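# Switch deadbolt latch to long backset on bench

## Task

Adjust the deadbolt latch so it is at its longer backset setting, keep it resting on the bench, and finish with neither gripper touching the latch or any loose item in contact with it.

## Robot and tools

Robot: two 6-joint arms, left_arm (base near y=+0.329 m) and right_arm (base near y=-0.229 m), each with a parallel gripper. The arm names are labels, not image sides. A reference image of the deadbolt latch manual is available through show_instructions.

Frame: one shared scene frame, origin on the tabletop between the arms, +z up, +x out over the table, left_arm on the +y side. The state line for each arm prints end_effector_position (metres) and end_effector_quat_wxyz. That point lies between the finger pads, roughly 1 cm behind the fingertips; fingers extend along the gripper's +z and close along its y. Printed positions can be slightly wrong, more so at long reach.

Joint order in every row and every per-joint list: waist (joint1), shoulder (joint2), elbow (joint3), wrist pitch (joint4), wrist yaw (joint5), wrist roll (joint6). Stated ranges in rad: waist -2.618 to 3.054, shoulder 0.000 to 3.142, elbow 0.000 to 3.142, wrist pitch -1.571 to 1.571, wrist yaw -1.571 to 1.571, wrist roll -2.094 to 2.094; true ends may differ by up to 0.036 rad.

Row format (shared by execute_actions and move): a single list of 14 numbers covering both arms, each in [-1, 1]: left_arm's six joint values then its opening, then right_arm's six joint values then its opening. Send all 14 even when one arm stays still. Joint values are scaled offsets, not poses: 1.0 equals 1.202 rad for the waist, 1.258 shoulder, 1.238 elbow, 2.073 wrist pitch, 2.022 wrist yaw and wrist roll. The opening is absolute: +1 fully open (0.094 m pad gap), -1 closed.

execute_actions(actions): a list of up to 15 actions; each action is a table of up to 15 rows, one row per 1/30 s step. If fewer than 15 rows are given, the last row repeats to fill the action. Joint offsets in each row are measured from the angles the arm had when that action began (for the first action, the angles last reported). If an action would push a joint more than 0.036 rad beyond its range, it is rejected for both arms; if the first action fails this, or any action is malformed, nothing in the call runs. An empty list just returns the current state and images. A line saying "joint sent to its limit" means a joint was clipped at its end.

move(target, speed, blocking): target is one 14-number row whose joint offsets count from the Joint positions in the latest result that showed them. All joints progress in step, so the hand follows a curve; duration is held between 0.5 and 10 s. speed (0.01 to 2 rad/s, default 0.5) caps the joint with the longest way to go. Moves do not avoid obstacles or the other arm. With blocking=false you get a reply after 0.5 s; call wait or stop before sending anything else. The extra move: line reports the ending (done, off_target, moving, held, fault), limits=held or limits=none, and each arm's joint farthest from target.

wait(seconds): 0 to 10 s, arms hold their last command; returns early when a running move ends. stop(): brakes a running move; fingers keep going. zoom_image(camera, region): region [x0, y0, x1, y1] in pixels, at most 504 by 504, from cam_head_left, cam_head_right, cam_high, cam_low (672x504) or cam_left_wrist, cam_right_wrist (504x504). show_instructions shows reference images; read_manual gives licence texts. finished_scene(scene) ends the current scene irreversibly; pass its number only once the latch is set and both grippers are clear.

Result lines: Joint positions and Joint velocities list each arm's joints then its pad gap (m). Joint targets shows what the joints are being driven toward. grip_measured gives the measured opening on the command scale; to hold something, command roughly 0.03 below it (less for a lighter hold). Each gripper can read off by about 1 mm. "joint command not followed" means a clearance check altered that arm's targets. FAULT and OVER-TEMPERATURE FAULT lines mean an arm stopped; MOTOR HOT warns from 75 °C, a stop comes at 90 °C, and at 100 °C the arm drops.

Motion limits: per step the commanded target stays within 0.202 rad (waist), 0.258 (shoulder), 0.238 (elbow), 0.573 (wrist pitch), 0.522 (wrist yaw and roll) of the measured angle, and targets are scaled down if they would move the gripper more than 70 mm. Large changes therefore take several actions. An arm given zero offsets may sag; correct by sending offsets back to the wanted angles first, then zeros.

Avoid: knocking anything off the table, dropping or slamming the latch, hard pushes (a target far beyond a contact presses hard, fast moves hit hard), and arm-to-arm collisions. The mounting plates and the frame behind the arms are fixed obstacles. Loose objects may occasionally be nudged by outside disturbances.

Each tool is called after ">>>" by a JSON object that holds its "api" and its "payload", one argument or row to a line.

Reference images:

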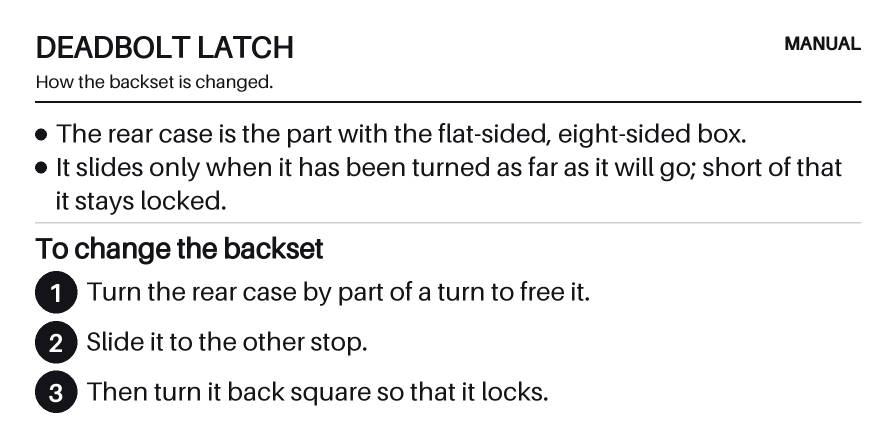

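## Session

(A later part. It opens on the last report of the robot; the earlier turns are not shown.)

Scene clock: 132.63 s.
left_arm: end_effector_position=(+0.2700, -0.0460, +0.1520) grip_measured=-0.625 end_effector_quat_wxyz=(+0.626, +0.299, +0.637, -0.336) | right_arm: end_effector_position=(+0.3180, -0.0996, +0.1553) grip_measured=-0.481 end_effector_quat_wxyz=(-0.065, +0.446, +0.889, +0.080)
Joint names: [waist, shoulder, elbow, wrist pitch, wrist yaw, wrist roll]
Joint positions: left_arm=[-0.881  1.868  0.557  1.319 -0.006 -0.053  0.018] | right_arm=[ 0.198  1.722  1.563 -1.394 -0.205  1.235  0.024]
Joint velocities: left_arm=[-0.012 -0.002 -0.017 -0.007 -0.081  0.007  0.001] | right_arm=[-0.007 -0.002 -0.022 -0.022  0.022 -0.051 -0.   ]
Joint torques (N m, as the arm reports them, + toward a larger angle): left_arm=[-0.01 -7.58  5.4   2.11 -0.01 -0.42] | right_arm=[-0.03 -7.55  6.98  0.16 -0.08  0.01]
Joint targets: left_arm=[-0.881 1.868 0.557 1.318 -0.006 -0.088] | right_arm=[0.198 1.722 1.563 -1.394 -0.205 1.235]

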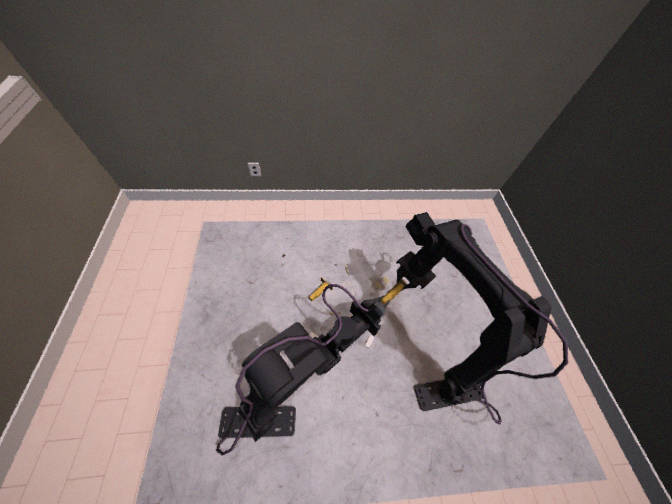

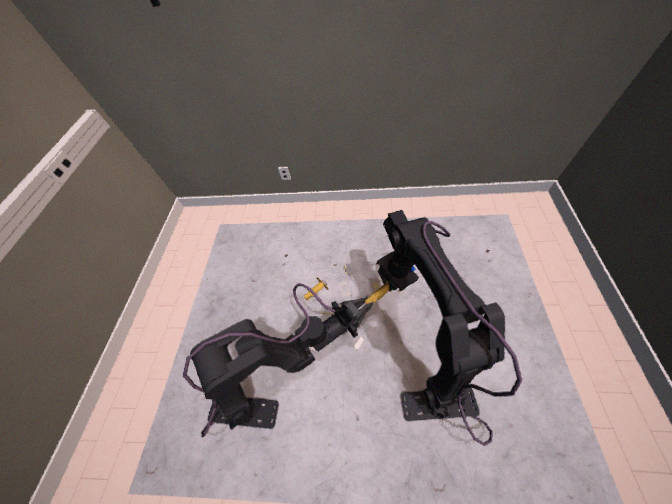

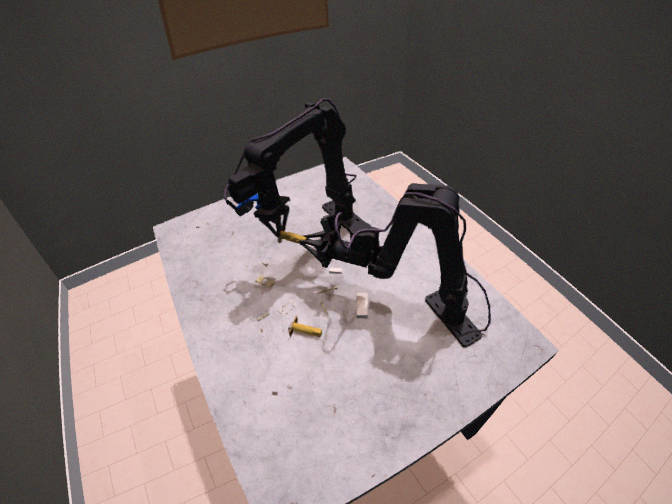

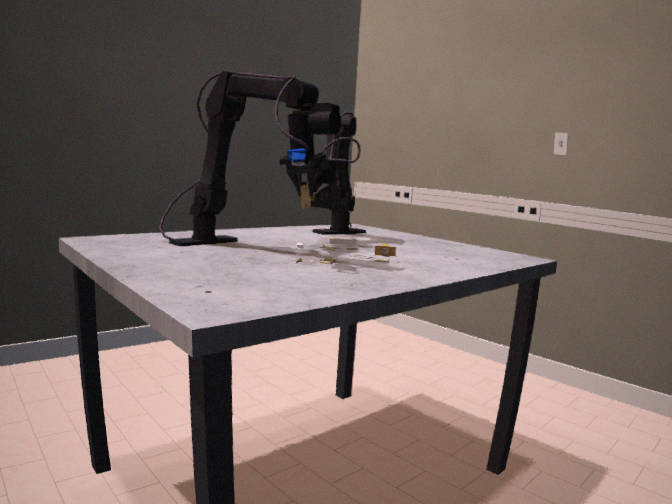

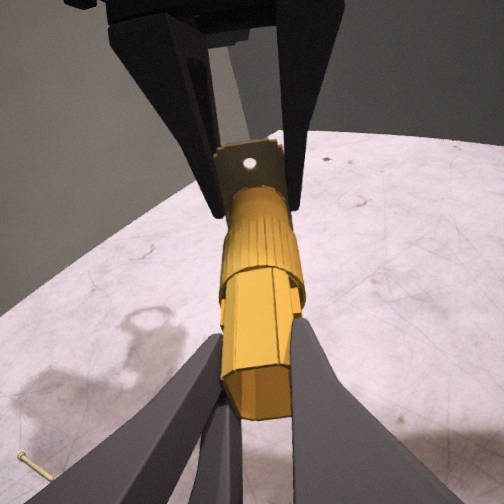

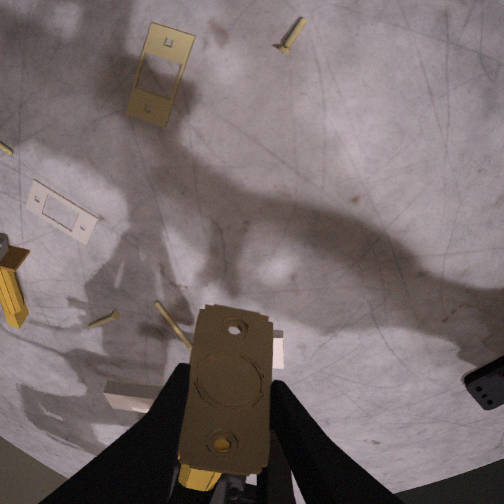

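Resisted that way; try the other.

>>> {"api": "execute_actions", "payload": {
  "actions": [
    [[-0.008,0,0,0,0,0.03,-0.68,0,0,0,0,0,0,-0.53]],
    [[0,0,0,0,0,0.04,-0.68,0,0,0,0,0,0,-0.53]],
    [[0,0,0,0,0,0.04,-0.68,0,0,0,0,0,0,-0.53]]
  ]
}}

Scene clock: 137.57 s.
left_arm: end_effector_position=(+0.2699, -0.0461, +0.1520) grip_measured=-0.652 end_effector_quat_wxyz=(+0.654, +0.356, +0.607, -0.277) | right_arm: end_effector_position=(+0.3176, -0.0997, +0.1553) grip_measured=-0.481 end_effector_quat_wxyz=(-0.066, +0.447, +0.889, +0.079)
Joint names: [waist, shoulder, elbow, wrist pitch, wrist yaw, wrist roll]
Joint positions: left_arm=[-0.882  1.868  0.557  1.319 -0.008  0.13   0.016] | right_arm=[ 0.198  1.722  1.563 -1.396 -0.205  1.236  0.024]
Joint velocities: left_arm=[-0.002  0.002  0.002  0.037 -0.066 -0.037 -0.001] | right_arm=[ 0.007  0.012 -0.017 -0.081  0.022 -0.007  0.   ]
Joint torques (N m, as the arm reports them, + toward a larger angle): left_arm=[-0.01 -7.59  5.39  2.11  0.    0.07] | right_arm=[-0.04 -7.69  6.98  0.16 -0.08 -0.02]
Joint targets: left_arm=[-0.882 1.868 0.557 1.319 -0.007 0.146] | right_arm=[0.198 1.722 1.563 -1.396 -0.205 1.236]

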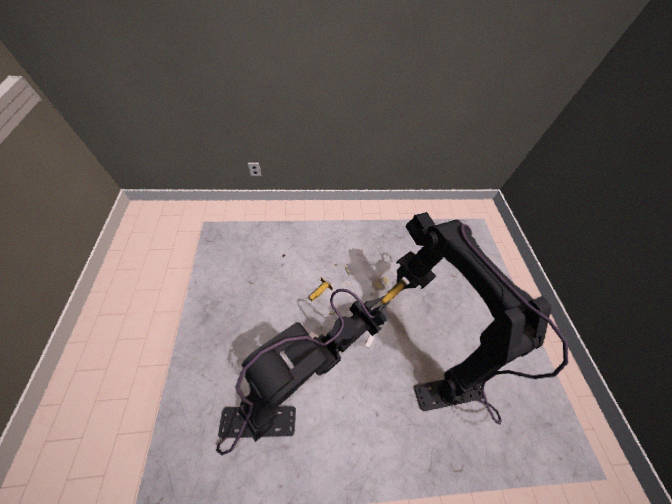

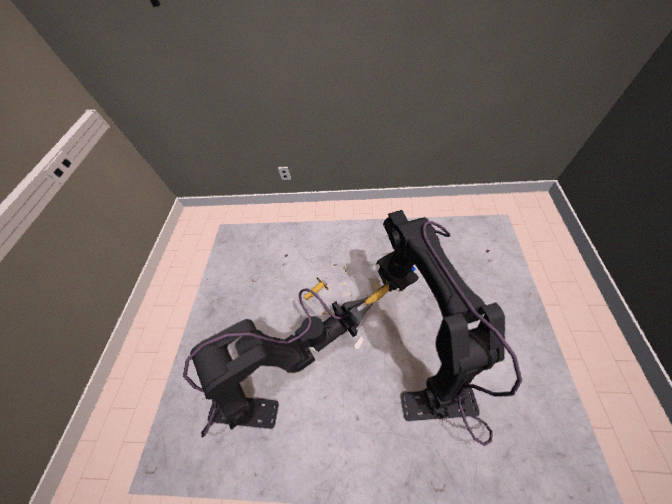

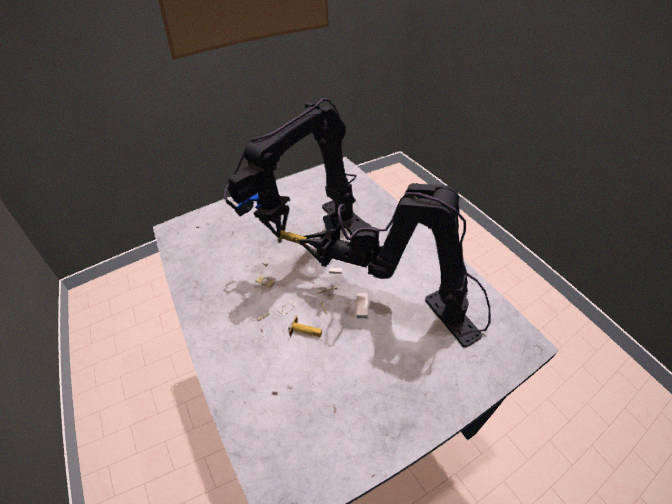

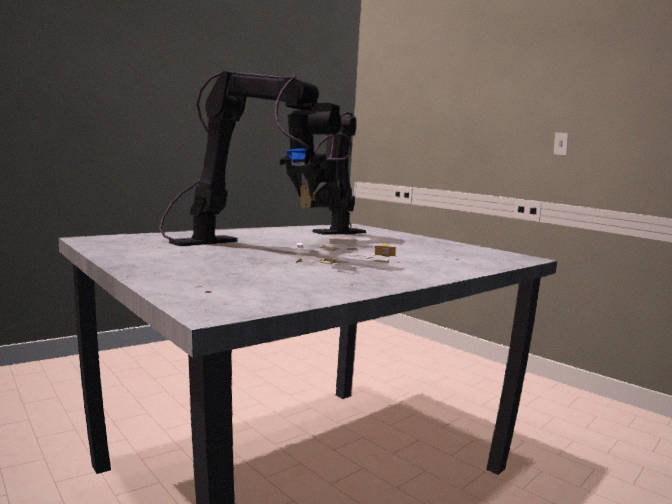

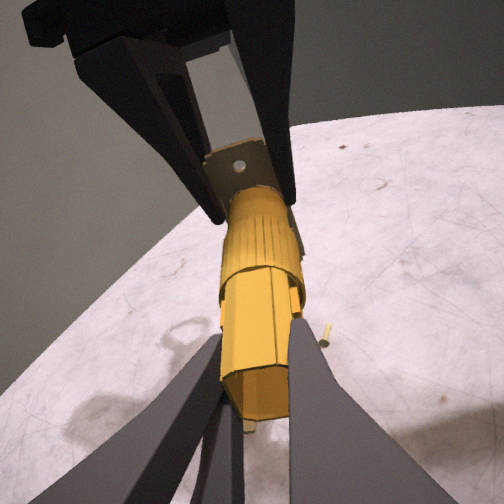

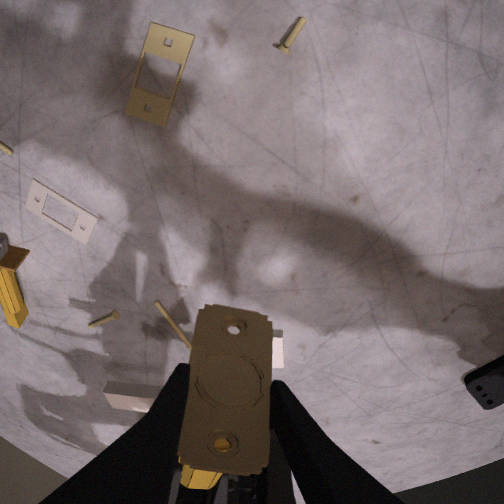

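Turning.

>>> {"api": "execute_actions", "payload": {
  "actions": [
    [[0,0,0,0,0,0.07,-0.69,0,0,0,0,0,0,-0.53]],
    [[0,0,0,0,0,0.05,-0.69,0,0,0,0,0,0,-0.53]],
    [[0,0,0,0,0,0.05,-0.69,0,0,0,0,0,0,-0.53]],
    [[0,0,0,0,0,0.04,-0.69,0,0,0,0,0,0,-0.53]]
  ]
}}

Scene clock: 142.60 s.
left_arm: end_effector_position=(+0.2703, -0.0458, +0.1518) grip_measured=-0.653 end_effector_quat_wxyz=(+0.694, +0.461, +0.532, -0.151) | right_arm: end_effector_position=(+0.3178, -0.0996, +0.1553) grip_measured=-0.481 end_effector_quat_wxyz=(-0.065, +0.447, +0.888, +0.079)
Joint names: [waist, shoulder, elbow, wrist pitch, wrist yaw, wrist roll]
Joint positions: left_arm=[-0.882  1.868  0.557  1.318 -0.011  0.499  0.016] | right_arm=[ 0.198  1.722  1.563 -1.395 -0.205  1.238  0.024]
Joint velocities: left_arm=[-0.017 -0.012 -0.032 -0.051  0.007 -0.022 -0.   ] | right_arm=[-0.007 -0.017 -0.002  0.007 -0.037  0.007  0.001]
Joint torques (N m, as the arm reports them, + toward a larger angle): left_arm=[-0.01 -7.53  5.38  2.11  0.    0.02] | right_arm=[-0.01 -7.55  7.12  0.19 -0.09  0.04]
Joint targets: left_arm=[-0.882 1.868 0.557 1.318 -0.010 0.511] | right_arm=[0.198 1.722 1.563 -1.395 -0.205 1.237]

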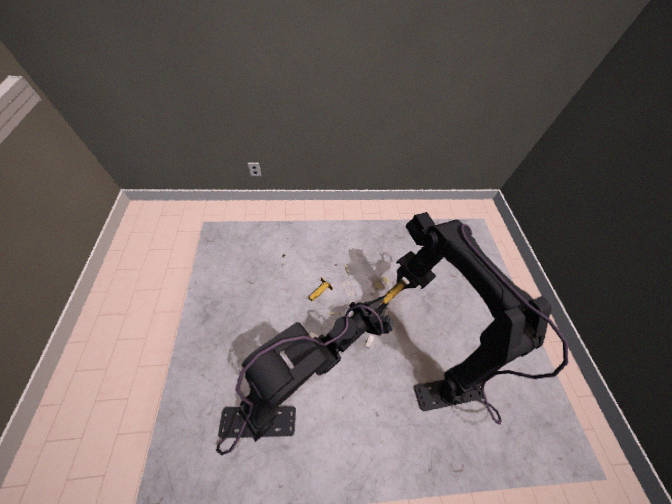

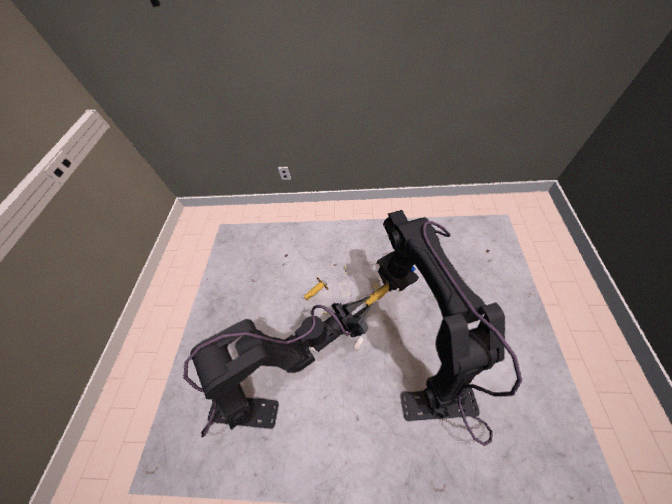

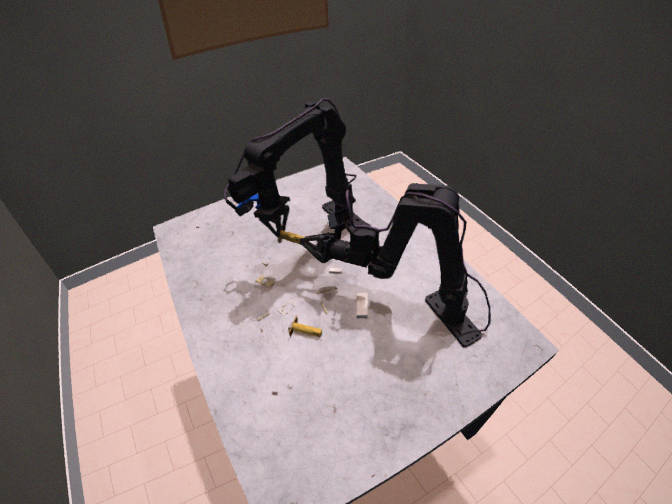

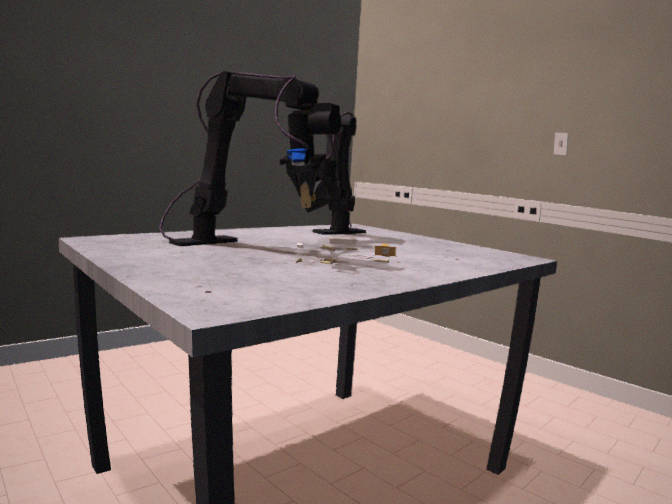

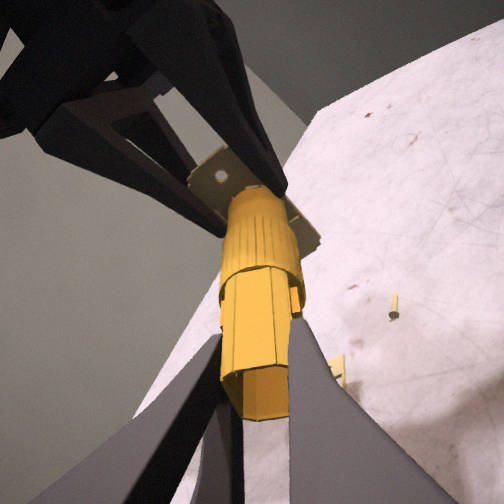

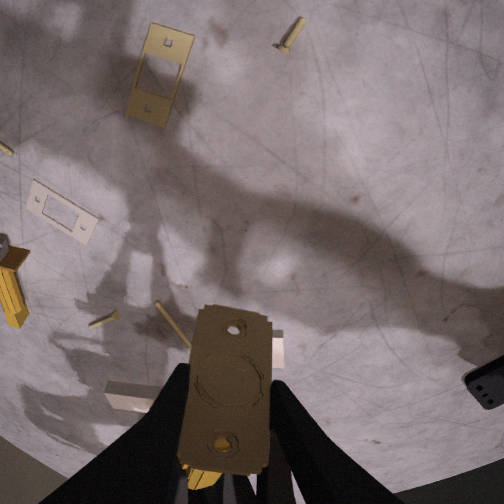

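>>> {"api": "execute_actions", "payload": {
  "actions": [
    [[0,0,0,0,0,0.05,-0.69,0,0,0,0,0,0,-0.53]],
    [[0,0,0,0,0,0.05,-0.69,0,0,0,0,0,0,-0.53]],
    [[0,0,0,0,0,0.05,-0.69,0,0,0,0,0,0,-0.53]],
    [[0,0,0,0,0,0.035,-0.69,0,0,0,0,0,0,-0.53]]
  ]
}}

Scene clock: 149.53 s.
left_arm: end_effector_position=(+0.2709, -0.0453, +0.1517) grip_measured=-0.653 end_effector_quat_wxyz=(+0.709, +0.540, +0.453, -0.036) | right_arm: end_effector_position=(+0.3183, -0.0995, +0.1553) grip_measured=-0.481 end_effector_quat_wxyz=(-0.065, +0.450, +0.887, +0.080)
Joint names: [waist, shoulder, elbow, wrist pitch, wrist yaw, wrist roll]
Joint positions: left_arm=[-0.882  1.868  0.557  1.318 -0.016  0.823  0.016] | right_arm=[ 0.198  1.722  1.563 -1.393 -0.205  1.244  0.024]
Joint velocities: left_arm=[-0.002 -0.007  0.007 -0.007 -0.037  0.037 -0.001] | right_arm=[ 0.017  0.002 -0.002  0.037 -0.022 -0.037 -0.   ]
Joint torques (N m, as the arm reports them, + toward a larger angle): left_arm=[-0.01 -7.51  5.38  2.12  0.    0.05] | right_arm=[-0.15 -7.55  6.92  0.17 -0.09 -0.04]
Joint targets: left_arm=[-0.882 1.868 0.557 1.318 -0.014 0.834] | right_arm=[0.198 1.722 1.563 -1.394 -0.205 1.242]

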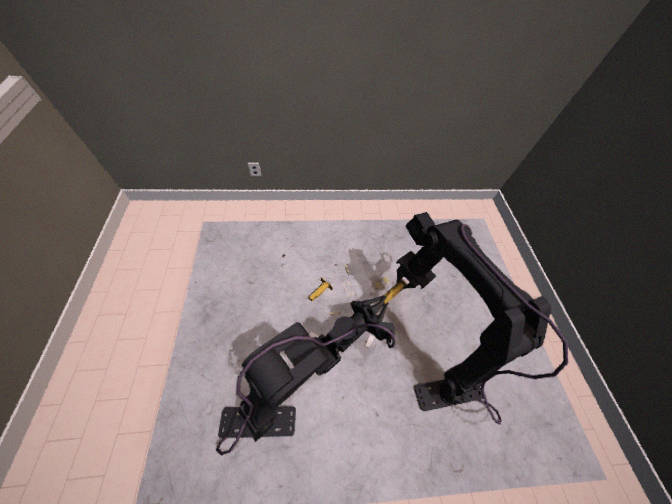

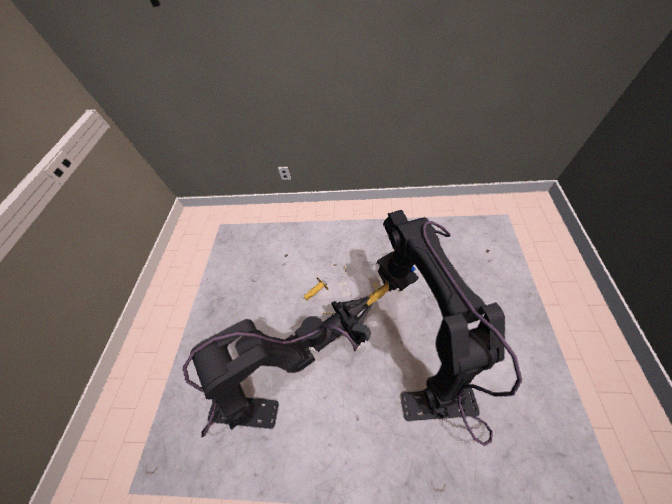

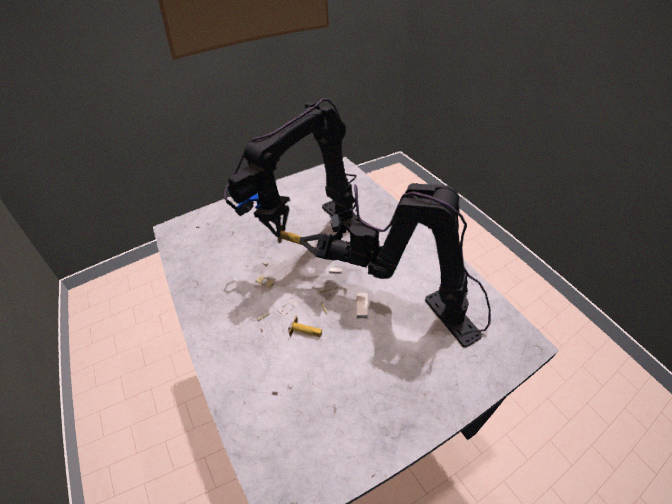

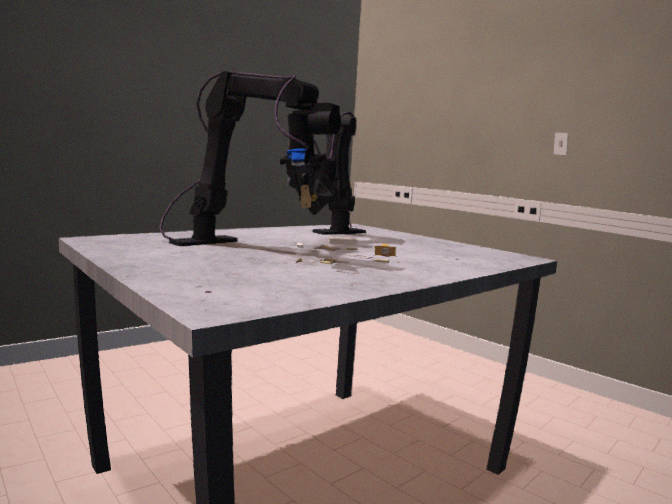

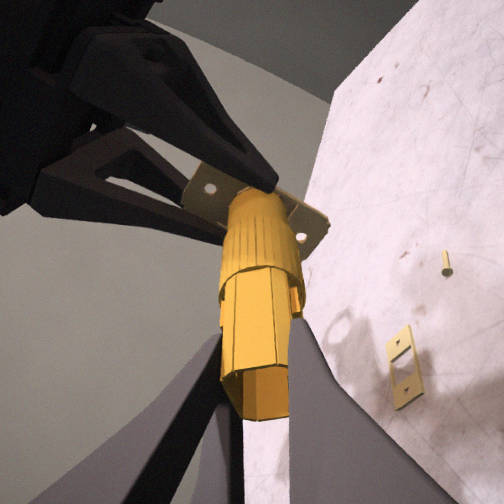

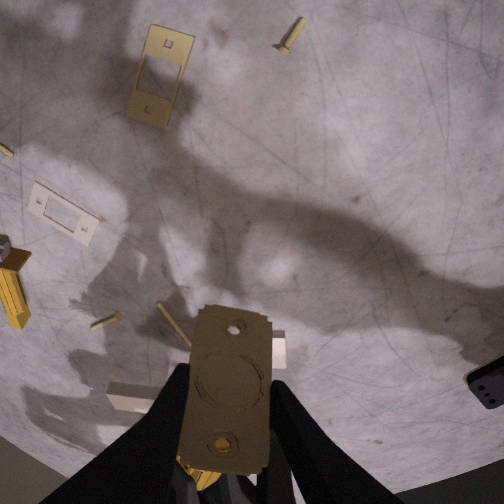

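>>> {"api": "execute_actions", "payload": {
  "actions": [
    [[0,0,0,0,0,0.05,-0.69,0,0,0,0,0,0,-0.53]],
    [[0,0,0,0,0,0.05,-0.69,0,0,0,0,0,0,-0.53]],
    [[0,0,0,0,0,0.045,-0.69,0,0,0,0,0,0,-0.53]]
  ]
}}

Scene clock: 158.53 s.
left_arm: end_effector_position=(+0.2716, -0.0448, +0.1517) grip_measured=-0.654 end_effector_quat_wxyz=(+0.708, +0.592, +0.381, +0.057) | right_arm: end_effector_position=(+0.3188, -0.0993, +0.1554) grip_measured=-0.481 end_effector_quat_wxyz=(-0.064, +0.454, +0.885, +0.080)
Joint names: [waist, shoulder, elbow, wrist pitch, wrist yaw, wrist roll]
Joint positions: left_arm=[-0.882  1.868  0.557  1.318 -0.02   1.08   0.016] | right_arm=[ 0.198  1.722  1.563 -1.391 -0.205  1.252  0.024]
Joint velocities: left_arm=[ 0.002 -0.017 -0.027  0.007  0.007  0.066 -0.001] | right_arm=[-0.007  0.007 -0.002 -0.037 -0.066 -0.022 -0.   ]
Joint torques (N m, as the arm reports them, + toward a larger angle): left_arm=[-0.02 -7.55  5.37  2.11  0.    0.05] | right_arm=[-0.17 -7.56  6.93  0.15 -0.12 -0.01]
Joint targets: left_arm=[-0.882 1.868 0.557 1.318 -0.019 1.091] | right_arm=[0.198 1.722 1.563 -1.391 -0.205 1.249]

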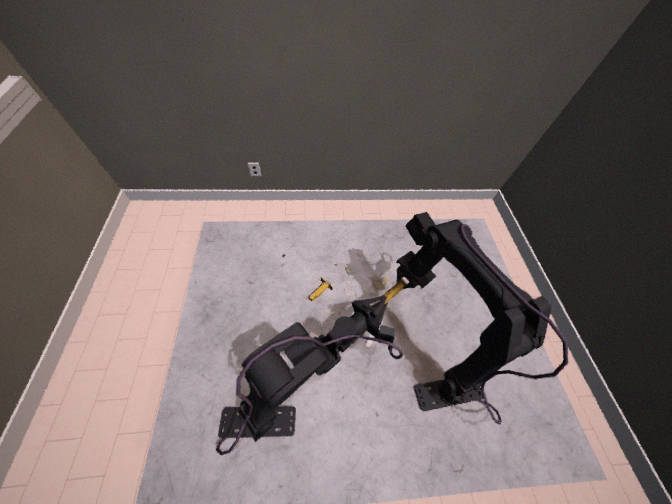

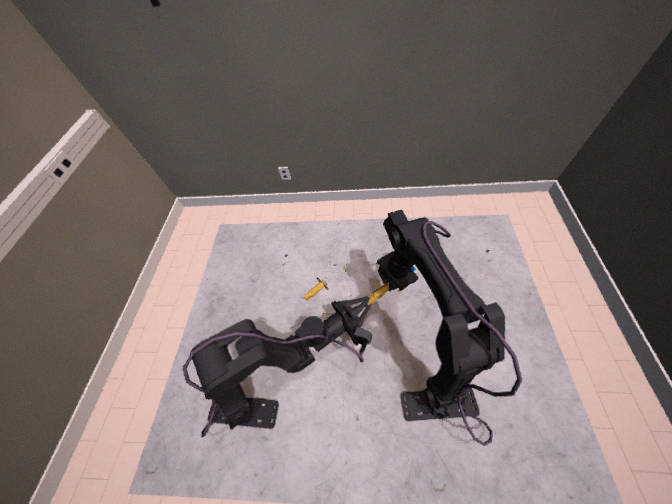

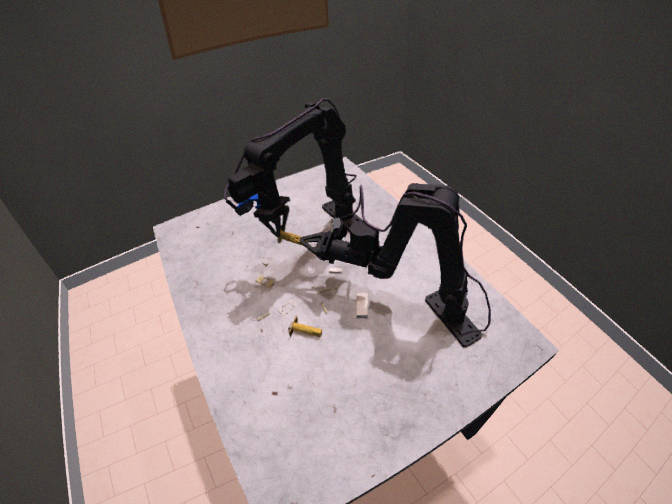

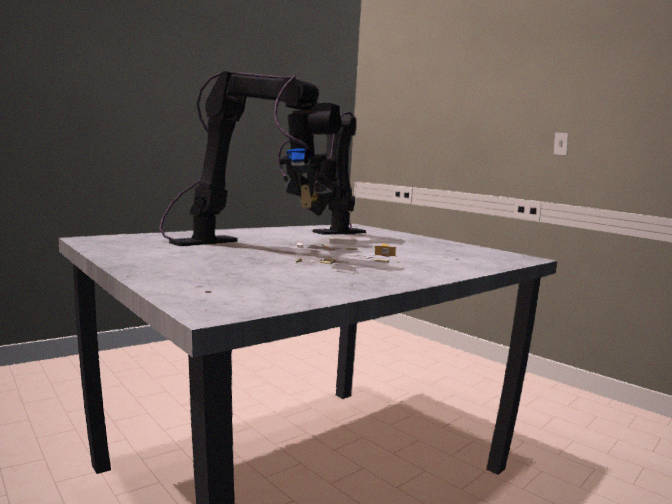

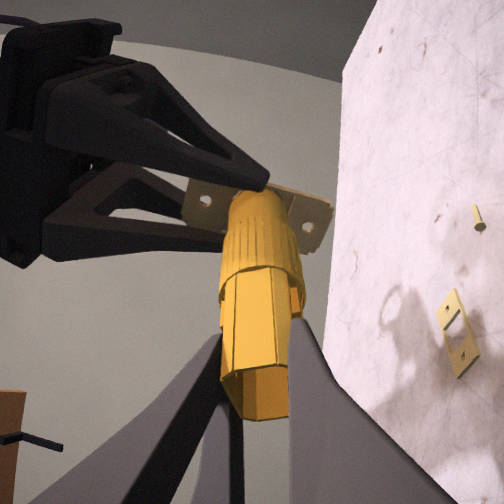

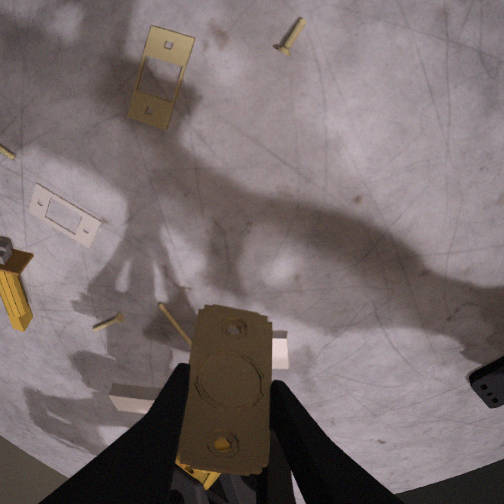

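>>> {"api": "execute_actions", "payload": {
  "actions": [
    [[0,0,0,0,0,0.05,-0.69,0,0,0,0,0,0,-0.53]],
    [[0,0,0,0,0,0.05,-0.69,0,0,0,0,0,0,-0.53]],
    [[0,0,0,0,0,0.045,-0.69,0,0,0,0,0,0,-0.53]]
  ]
}}

Scene clock: 163.07 s.
left_arm: end_effector_position=(+0.2766, -0.0408, +0.1527) grip_measured=-0.654 end_effector_quat_wxyz=(+0.700, +0.613, +0.344, +0.125) | right_arm: end_effector_position=(+0.3249, -0.0945, +0.1562) grip_measured=-0.481 end_effector_quat_wxyz=(-0.059, +0.452, +0.885, +0.096)
Joint names: [waist, shoulder, elbow, wrist pitch, wrist yaw, wrist roll]
Joint positions: left_arm=[-0.882  1.868  0.557  1.322 -0.056  1.236  0.016] | right_arm=[ 0.198  1.722  1.563 -1.361 -0.221  1.252  0.024]
Joint velocities: left_arm=[-0.007 -0.007  0.002  0.007 -0.007 -0.022 -0.001] | right_arm=[-0.002 -0.012 -0.002 -0.051  0.022  0.154 -0.001]
Joint torques (N m, as the arm reports them, + toward a larger angle): left_arm=[-0.02 -7.54  5.33  2.08  0.15  0.51] | right_arm=[-0.02 -7.54  6.91  0.11 -0.04  0.06]
Joint targets: left_arm=[-0.882 1.868 0.557 1.320 -0.041 1.297] | right_arm=[0.198 1.722 1.563 -1.374 -0.214 1.255]

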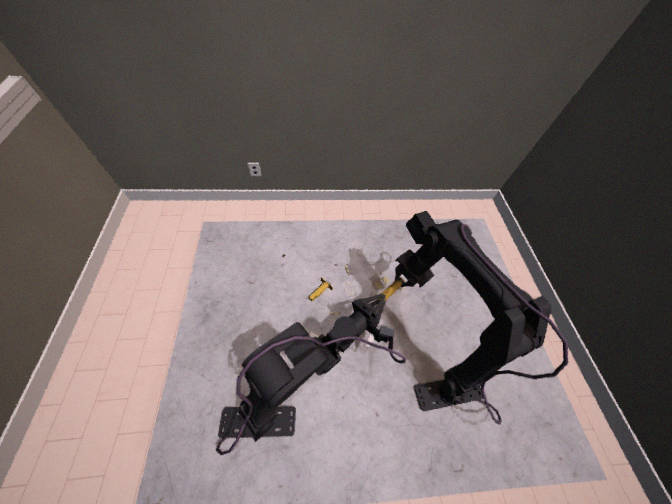

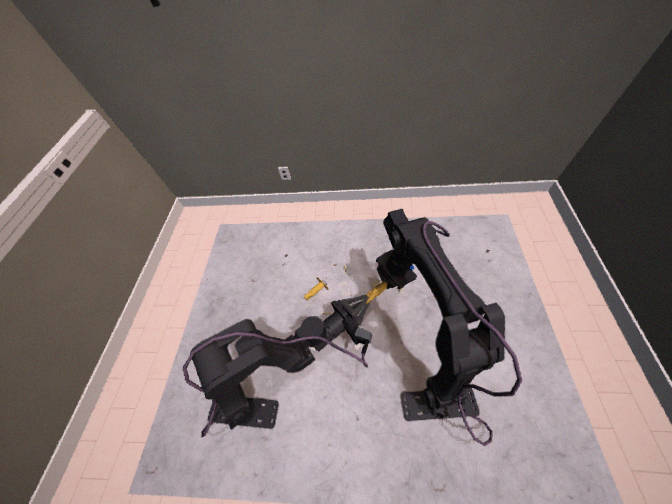

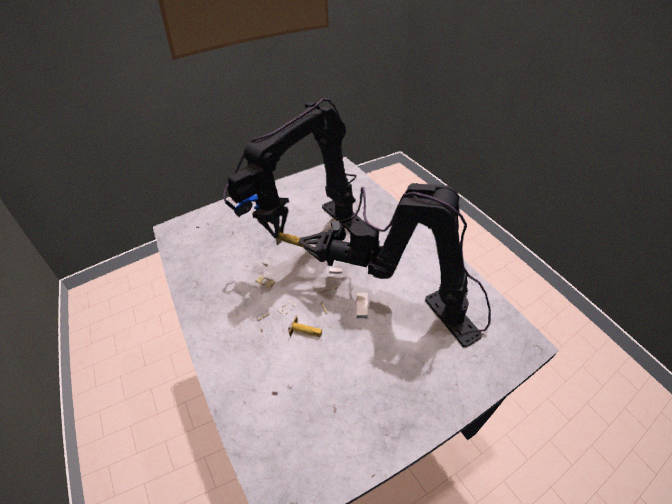

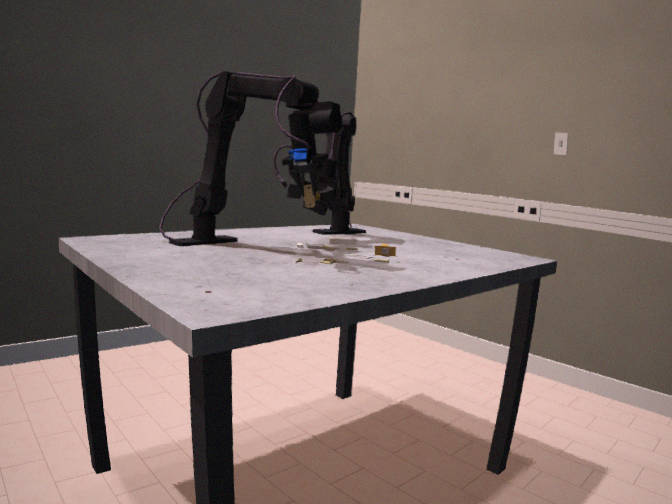

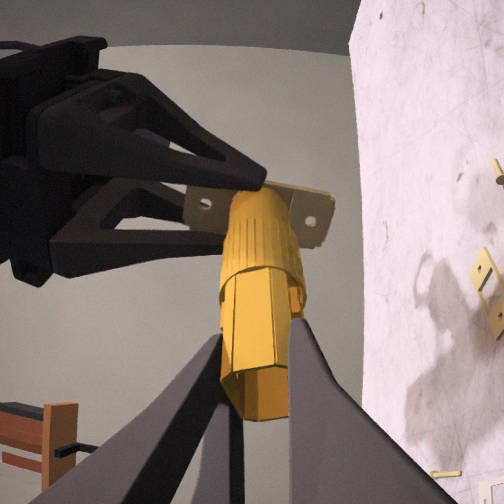

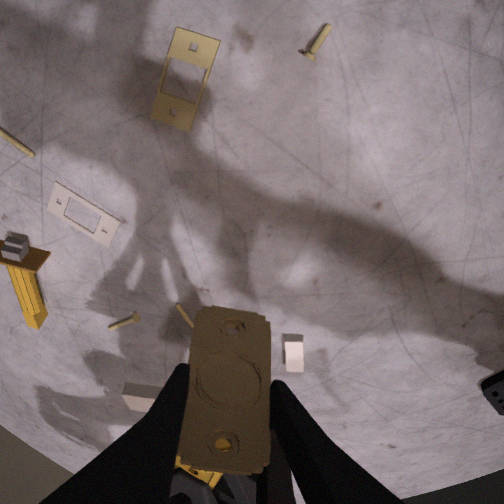

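>>> {"api": "move", "payload": {
  "target": [0,-0.04,-0.05,0.012,0,0.008,-0.69,0,0,0,0,0.025,0,-0.53],
  "speed": 0.06
}}

Scene clock: 167.87 s.
left_arm: end_effector_position=(+0.2722, -0.0336, +0.1539) grip_measured=-0.654 end_effector_quat_wxyz=(+0.702, +0.610, +0.348, +0.122) | right_arm: end_effector_position=(+0.3215, -0.0878, +0.1571) grip_measured=-0.480 end_effector_quat_wxyz=(-0.069, +0.446, +0.887, +0.103)
Joint names: [waist, shoulder, elbow, wrist pitch, wrist yaw, wrist roll]
Joint positions: left_arm=[-0.882  1.843  0.523  1.335 -0.06   1.225  0.016] | right_arm=[ 0.209  1.722  1.563 -1.364 -0.243  1.252  0.024]
Joint velocities: left_arm=[-0.017 -0.002 -0.007  0.022 -0.095  0.037  0.001] | right_arm=[ 0.022 -0.022 -0.002 -0.007  0.007  0.095 -0.   ]
Joint torques (N m, as the arm reports them, + toward a larger angle): left_arm=[ 0.   -9.43  2.98  2.23  0.04  0.22] | right_arm=[-0.9  -7.55  7.17  0.28  0.5  -0.02]
Joint targets: left_arm=[-0.882 1.817 0.495 1.347 -0.056 1.252] | right_arm=[0.198 1.722 1.563 -1.361 -0.170 1.253]
move: off_target (left_arm, right_arm); limits=none; left_arm: farthest joint: the elbow, 0.028 radians from its target (0.062 radians at the start); right_arm: farthest joint: the wrist yaw, 0.072 radians from its target (0.051 radians at the start)

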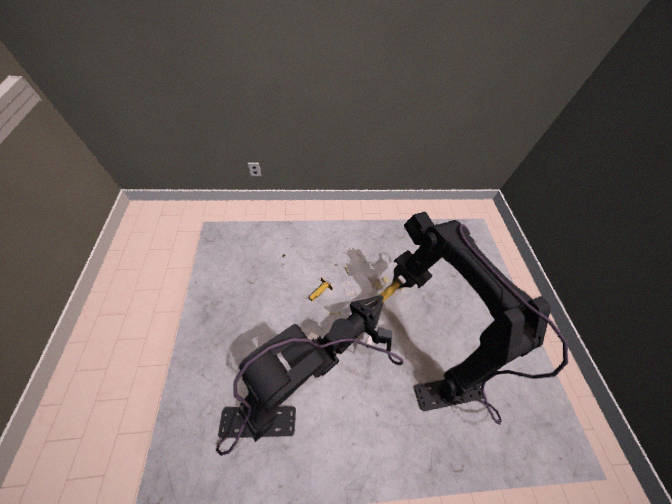

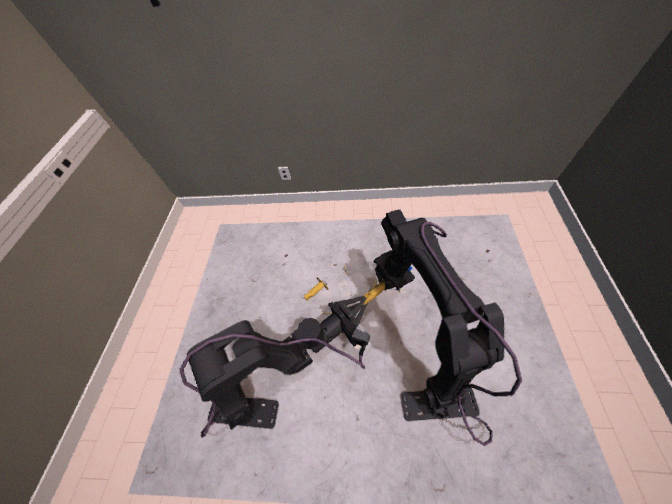

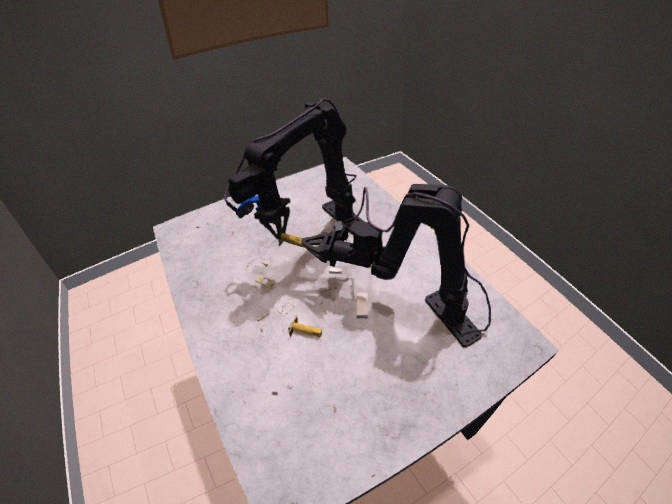

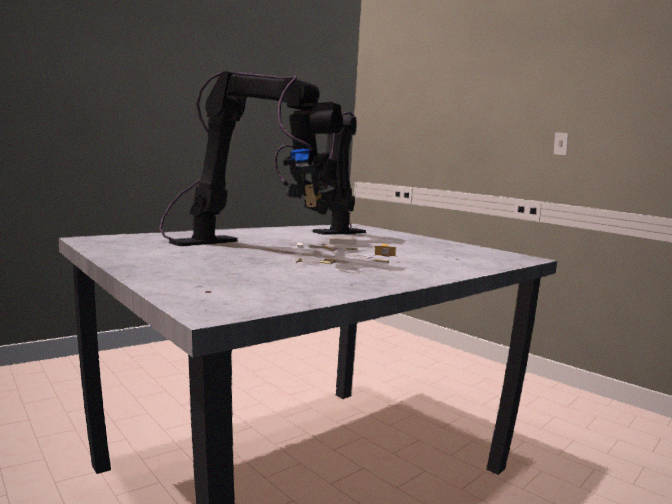

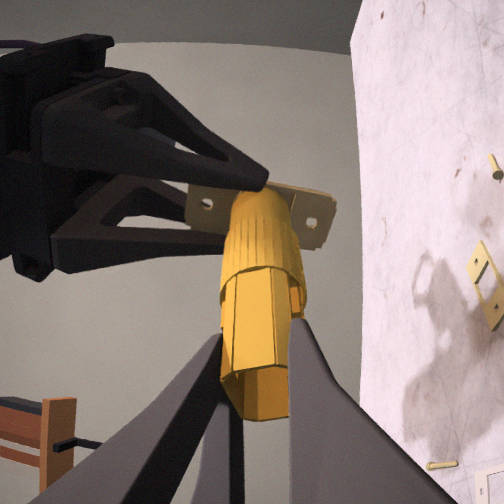

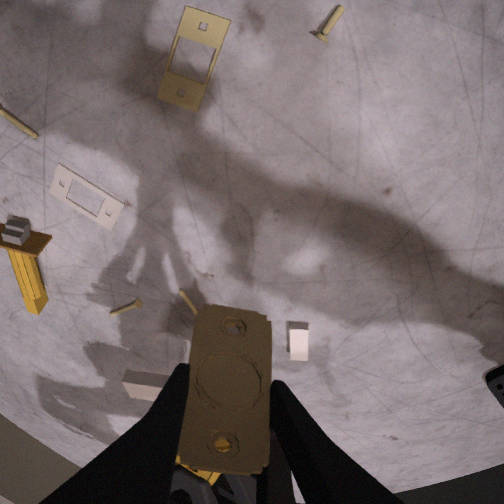

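>>> {"api": "move", "payload": {
  "target": [0,-0.005,-0.02,0,0,-0.004,-0.69,-0.04,0,0,0.02,0.085,0,-0.53],
  "speed": 0.1
}}

Scene clock: 174.10 s.
left_arm: end_effector_position=(+0.2719, -0.0339, +0.1524) grip_measured=-0.654 end_effector_quat_wxyz=(+0.700, +0.610, +0.352, +0.117) | right_arm: end_effector_position=(+0.3268, -0.0964, +0.1558) grip_measured=-0.480 end_effector_quat_wxyz=(-0.053, +0.452, +0.886, +0.093)
Joint names: [waist, shoulder, elbow, wrist pitch, wrist yaw, wrist roll]
Joint positions: left_arm=[-0.882  1.843  0.523  1.329 -0.058  1.212  0.016] | right_arm=[ 0.198  1.722  1.563 -1.356 -0.208  1.252  0.024]
Joint velocities: left_arm=[-0.032 -0.012  0.012 -0.037 -0.022 -0.007 -0.001] | right_arm=[ 0.002 -0.007  0.007  0.081 -0.066  0.007  0.   ]
Joint torques (N m, as the arm reports them, + toward a larger angle): left_arm=[-0.02 -7.77  3.19  2.17 -0.02  0.  ] | right_arm=[-2.64 -7.52  7.02  0.59  1.14  0.  ]
Joint targets: left_arm=[-0.882 1.837 0.498 1.335 -0.060 1.217] | right_arm=[0.161 1.722 1.563 -1.322 -0.071 1.252]
move: off_target (left_arm, right_arm); limits=none; left_arm: farthest joint: the elbow, 0.025 radians from its target (0.025 radians at the start); right_arm: farthest joint: the wrist yaw, 0.136 radians from its target (0.172 radians at the start)

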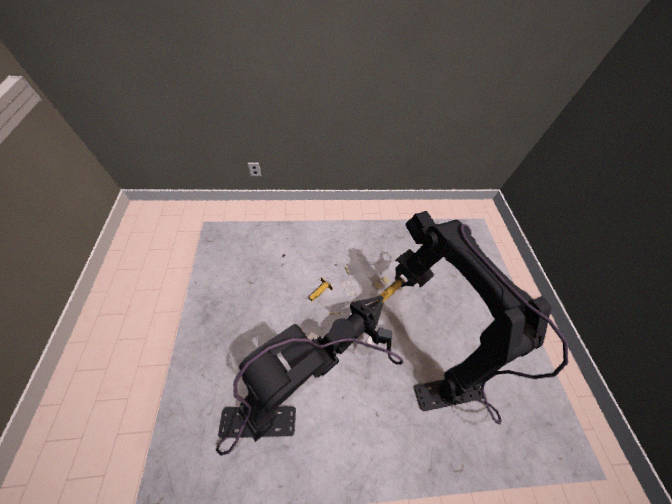

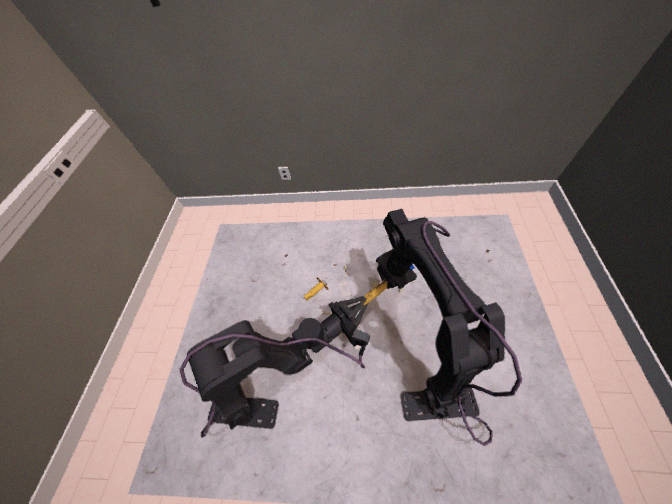

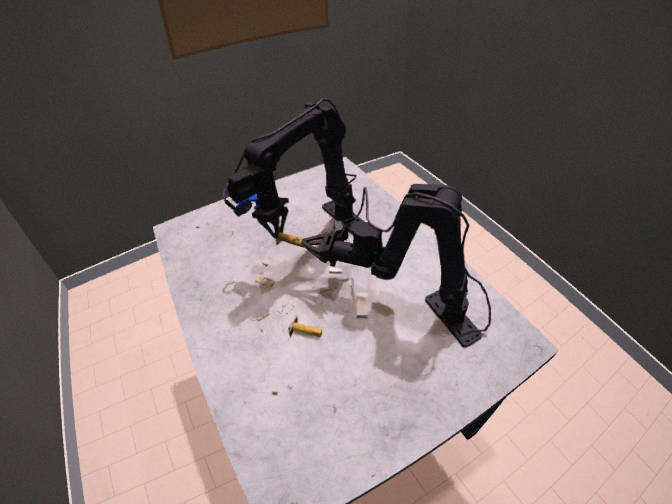

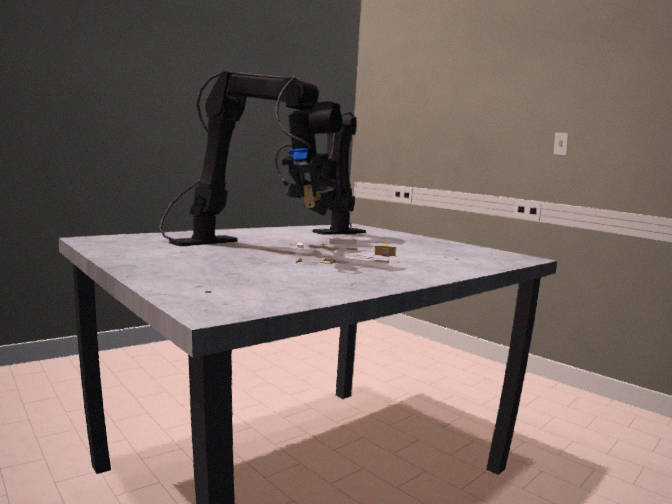

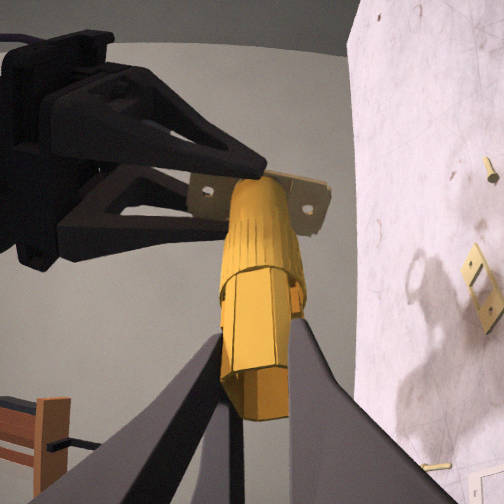

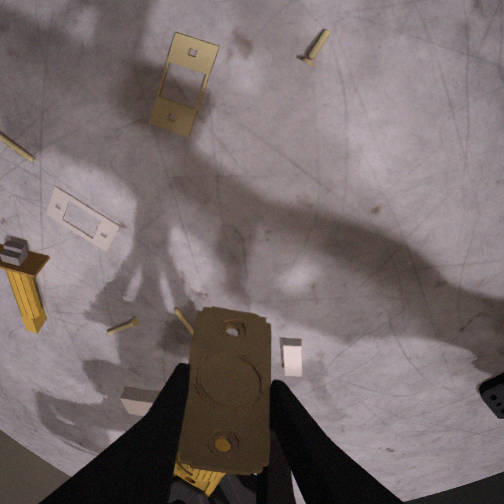

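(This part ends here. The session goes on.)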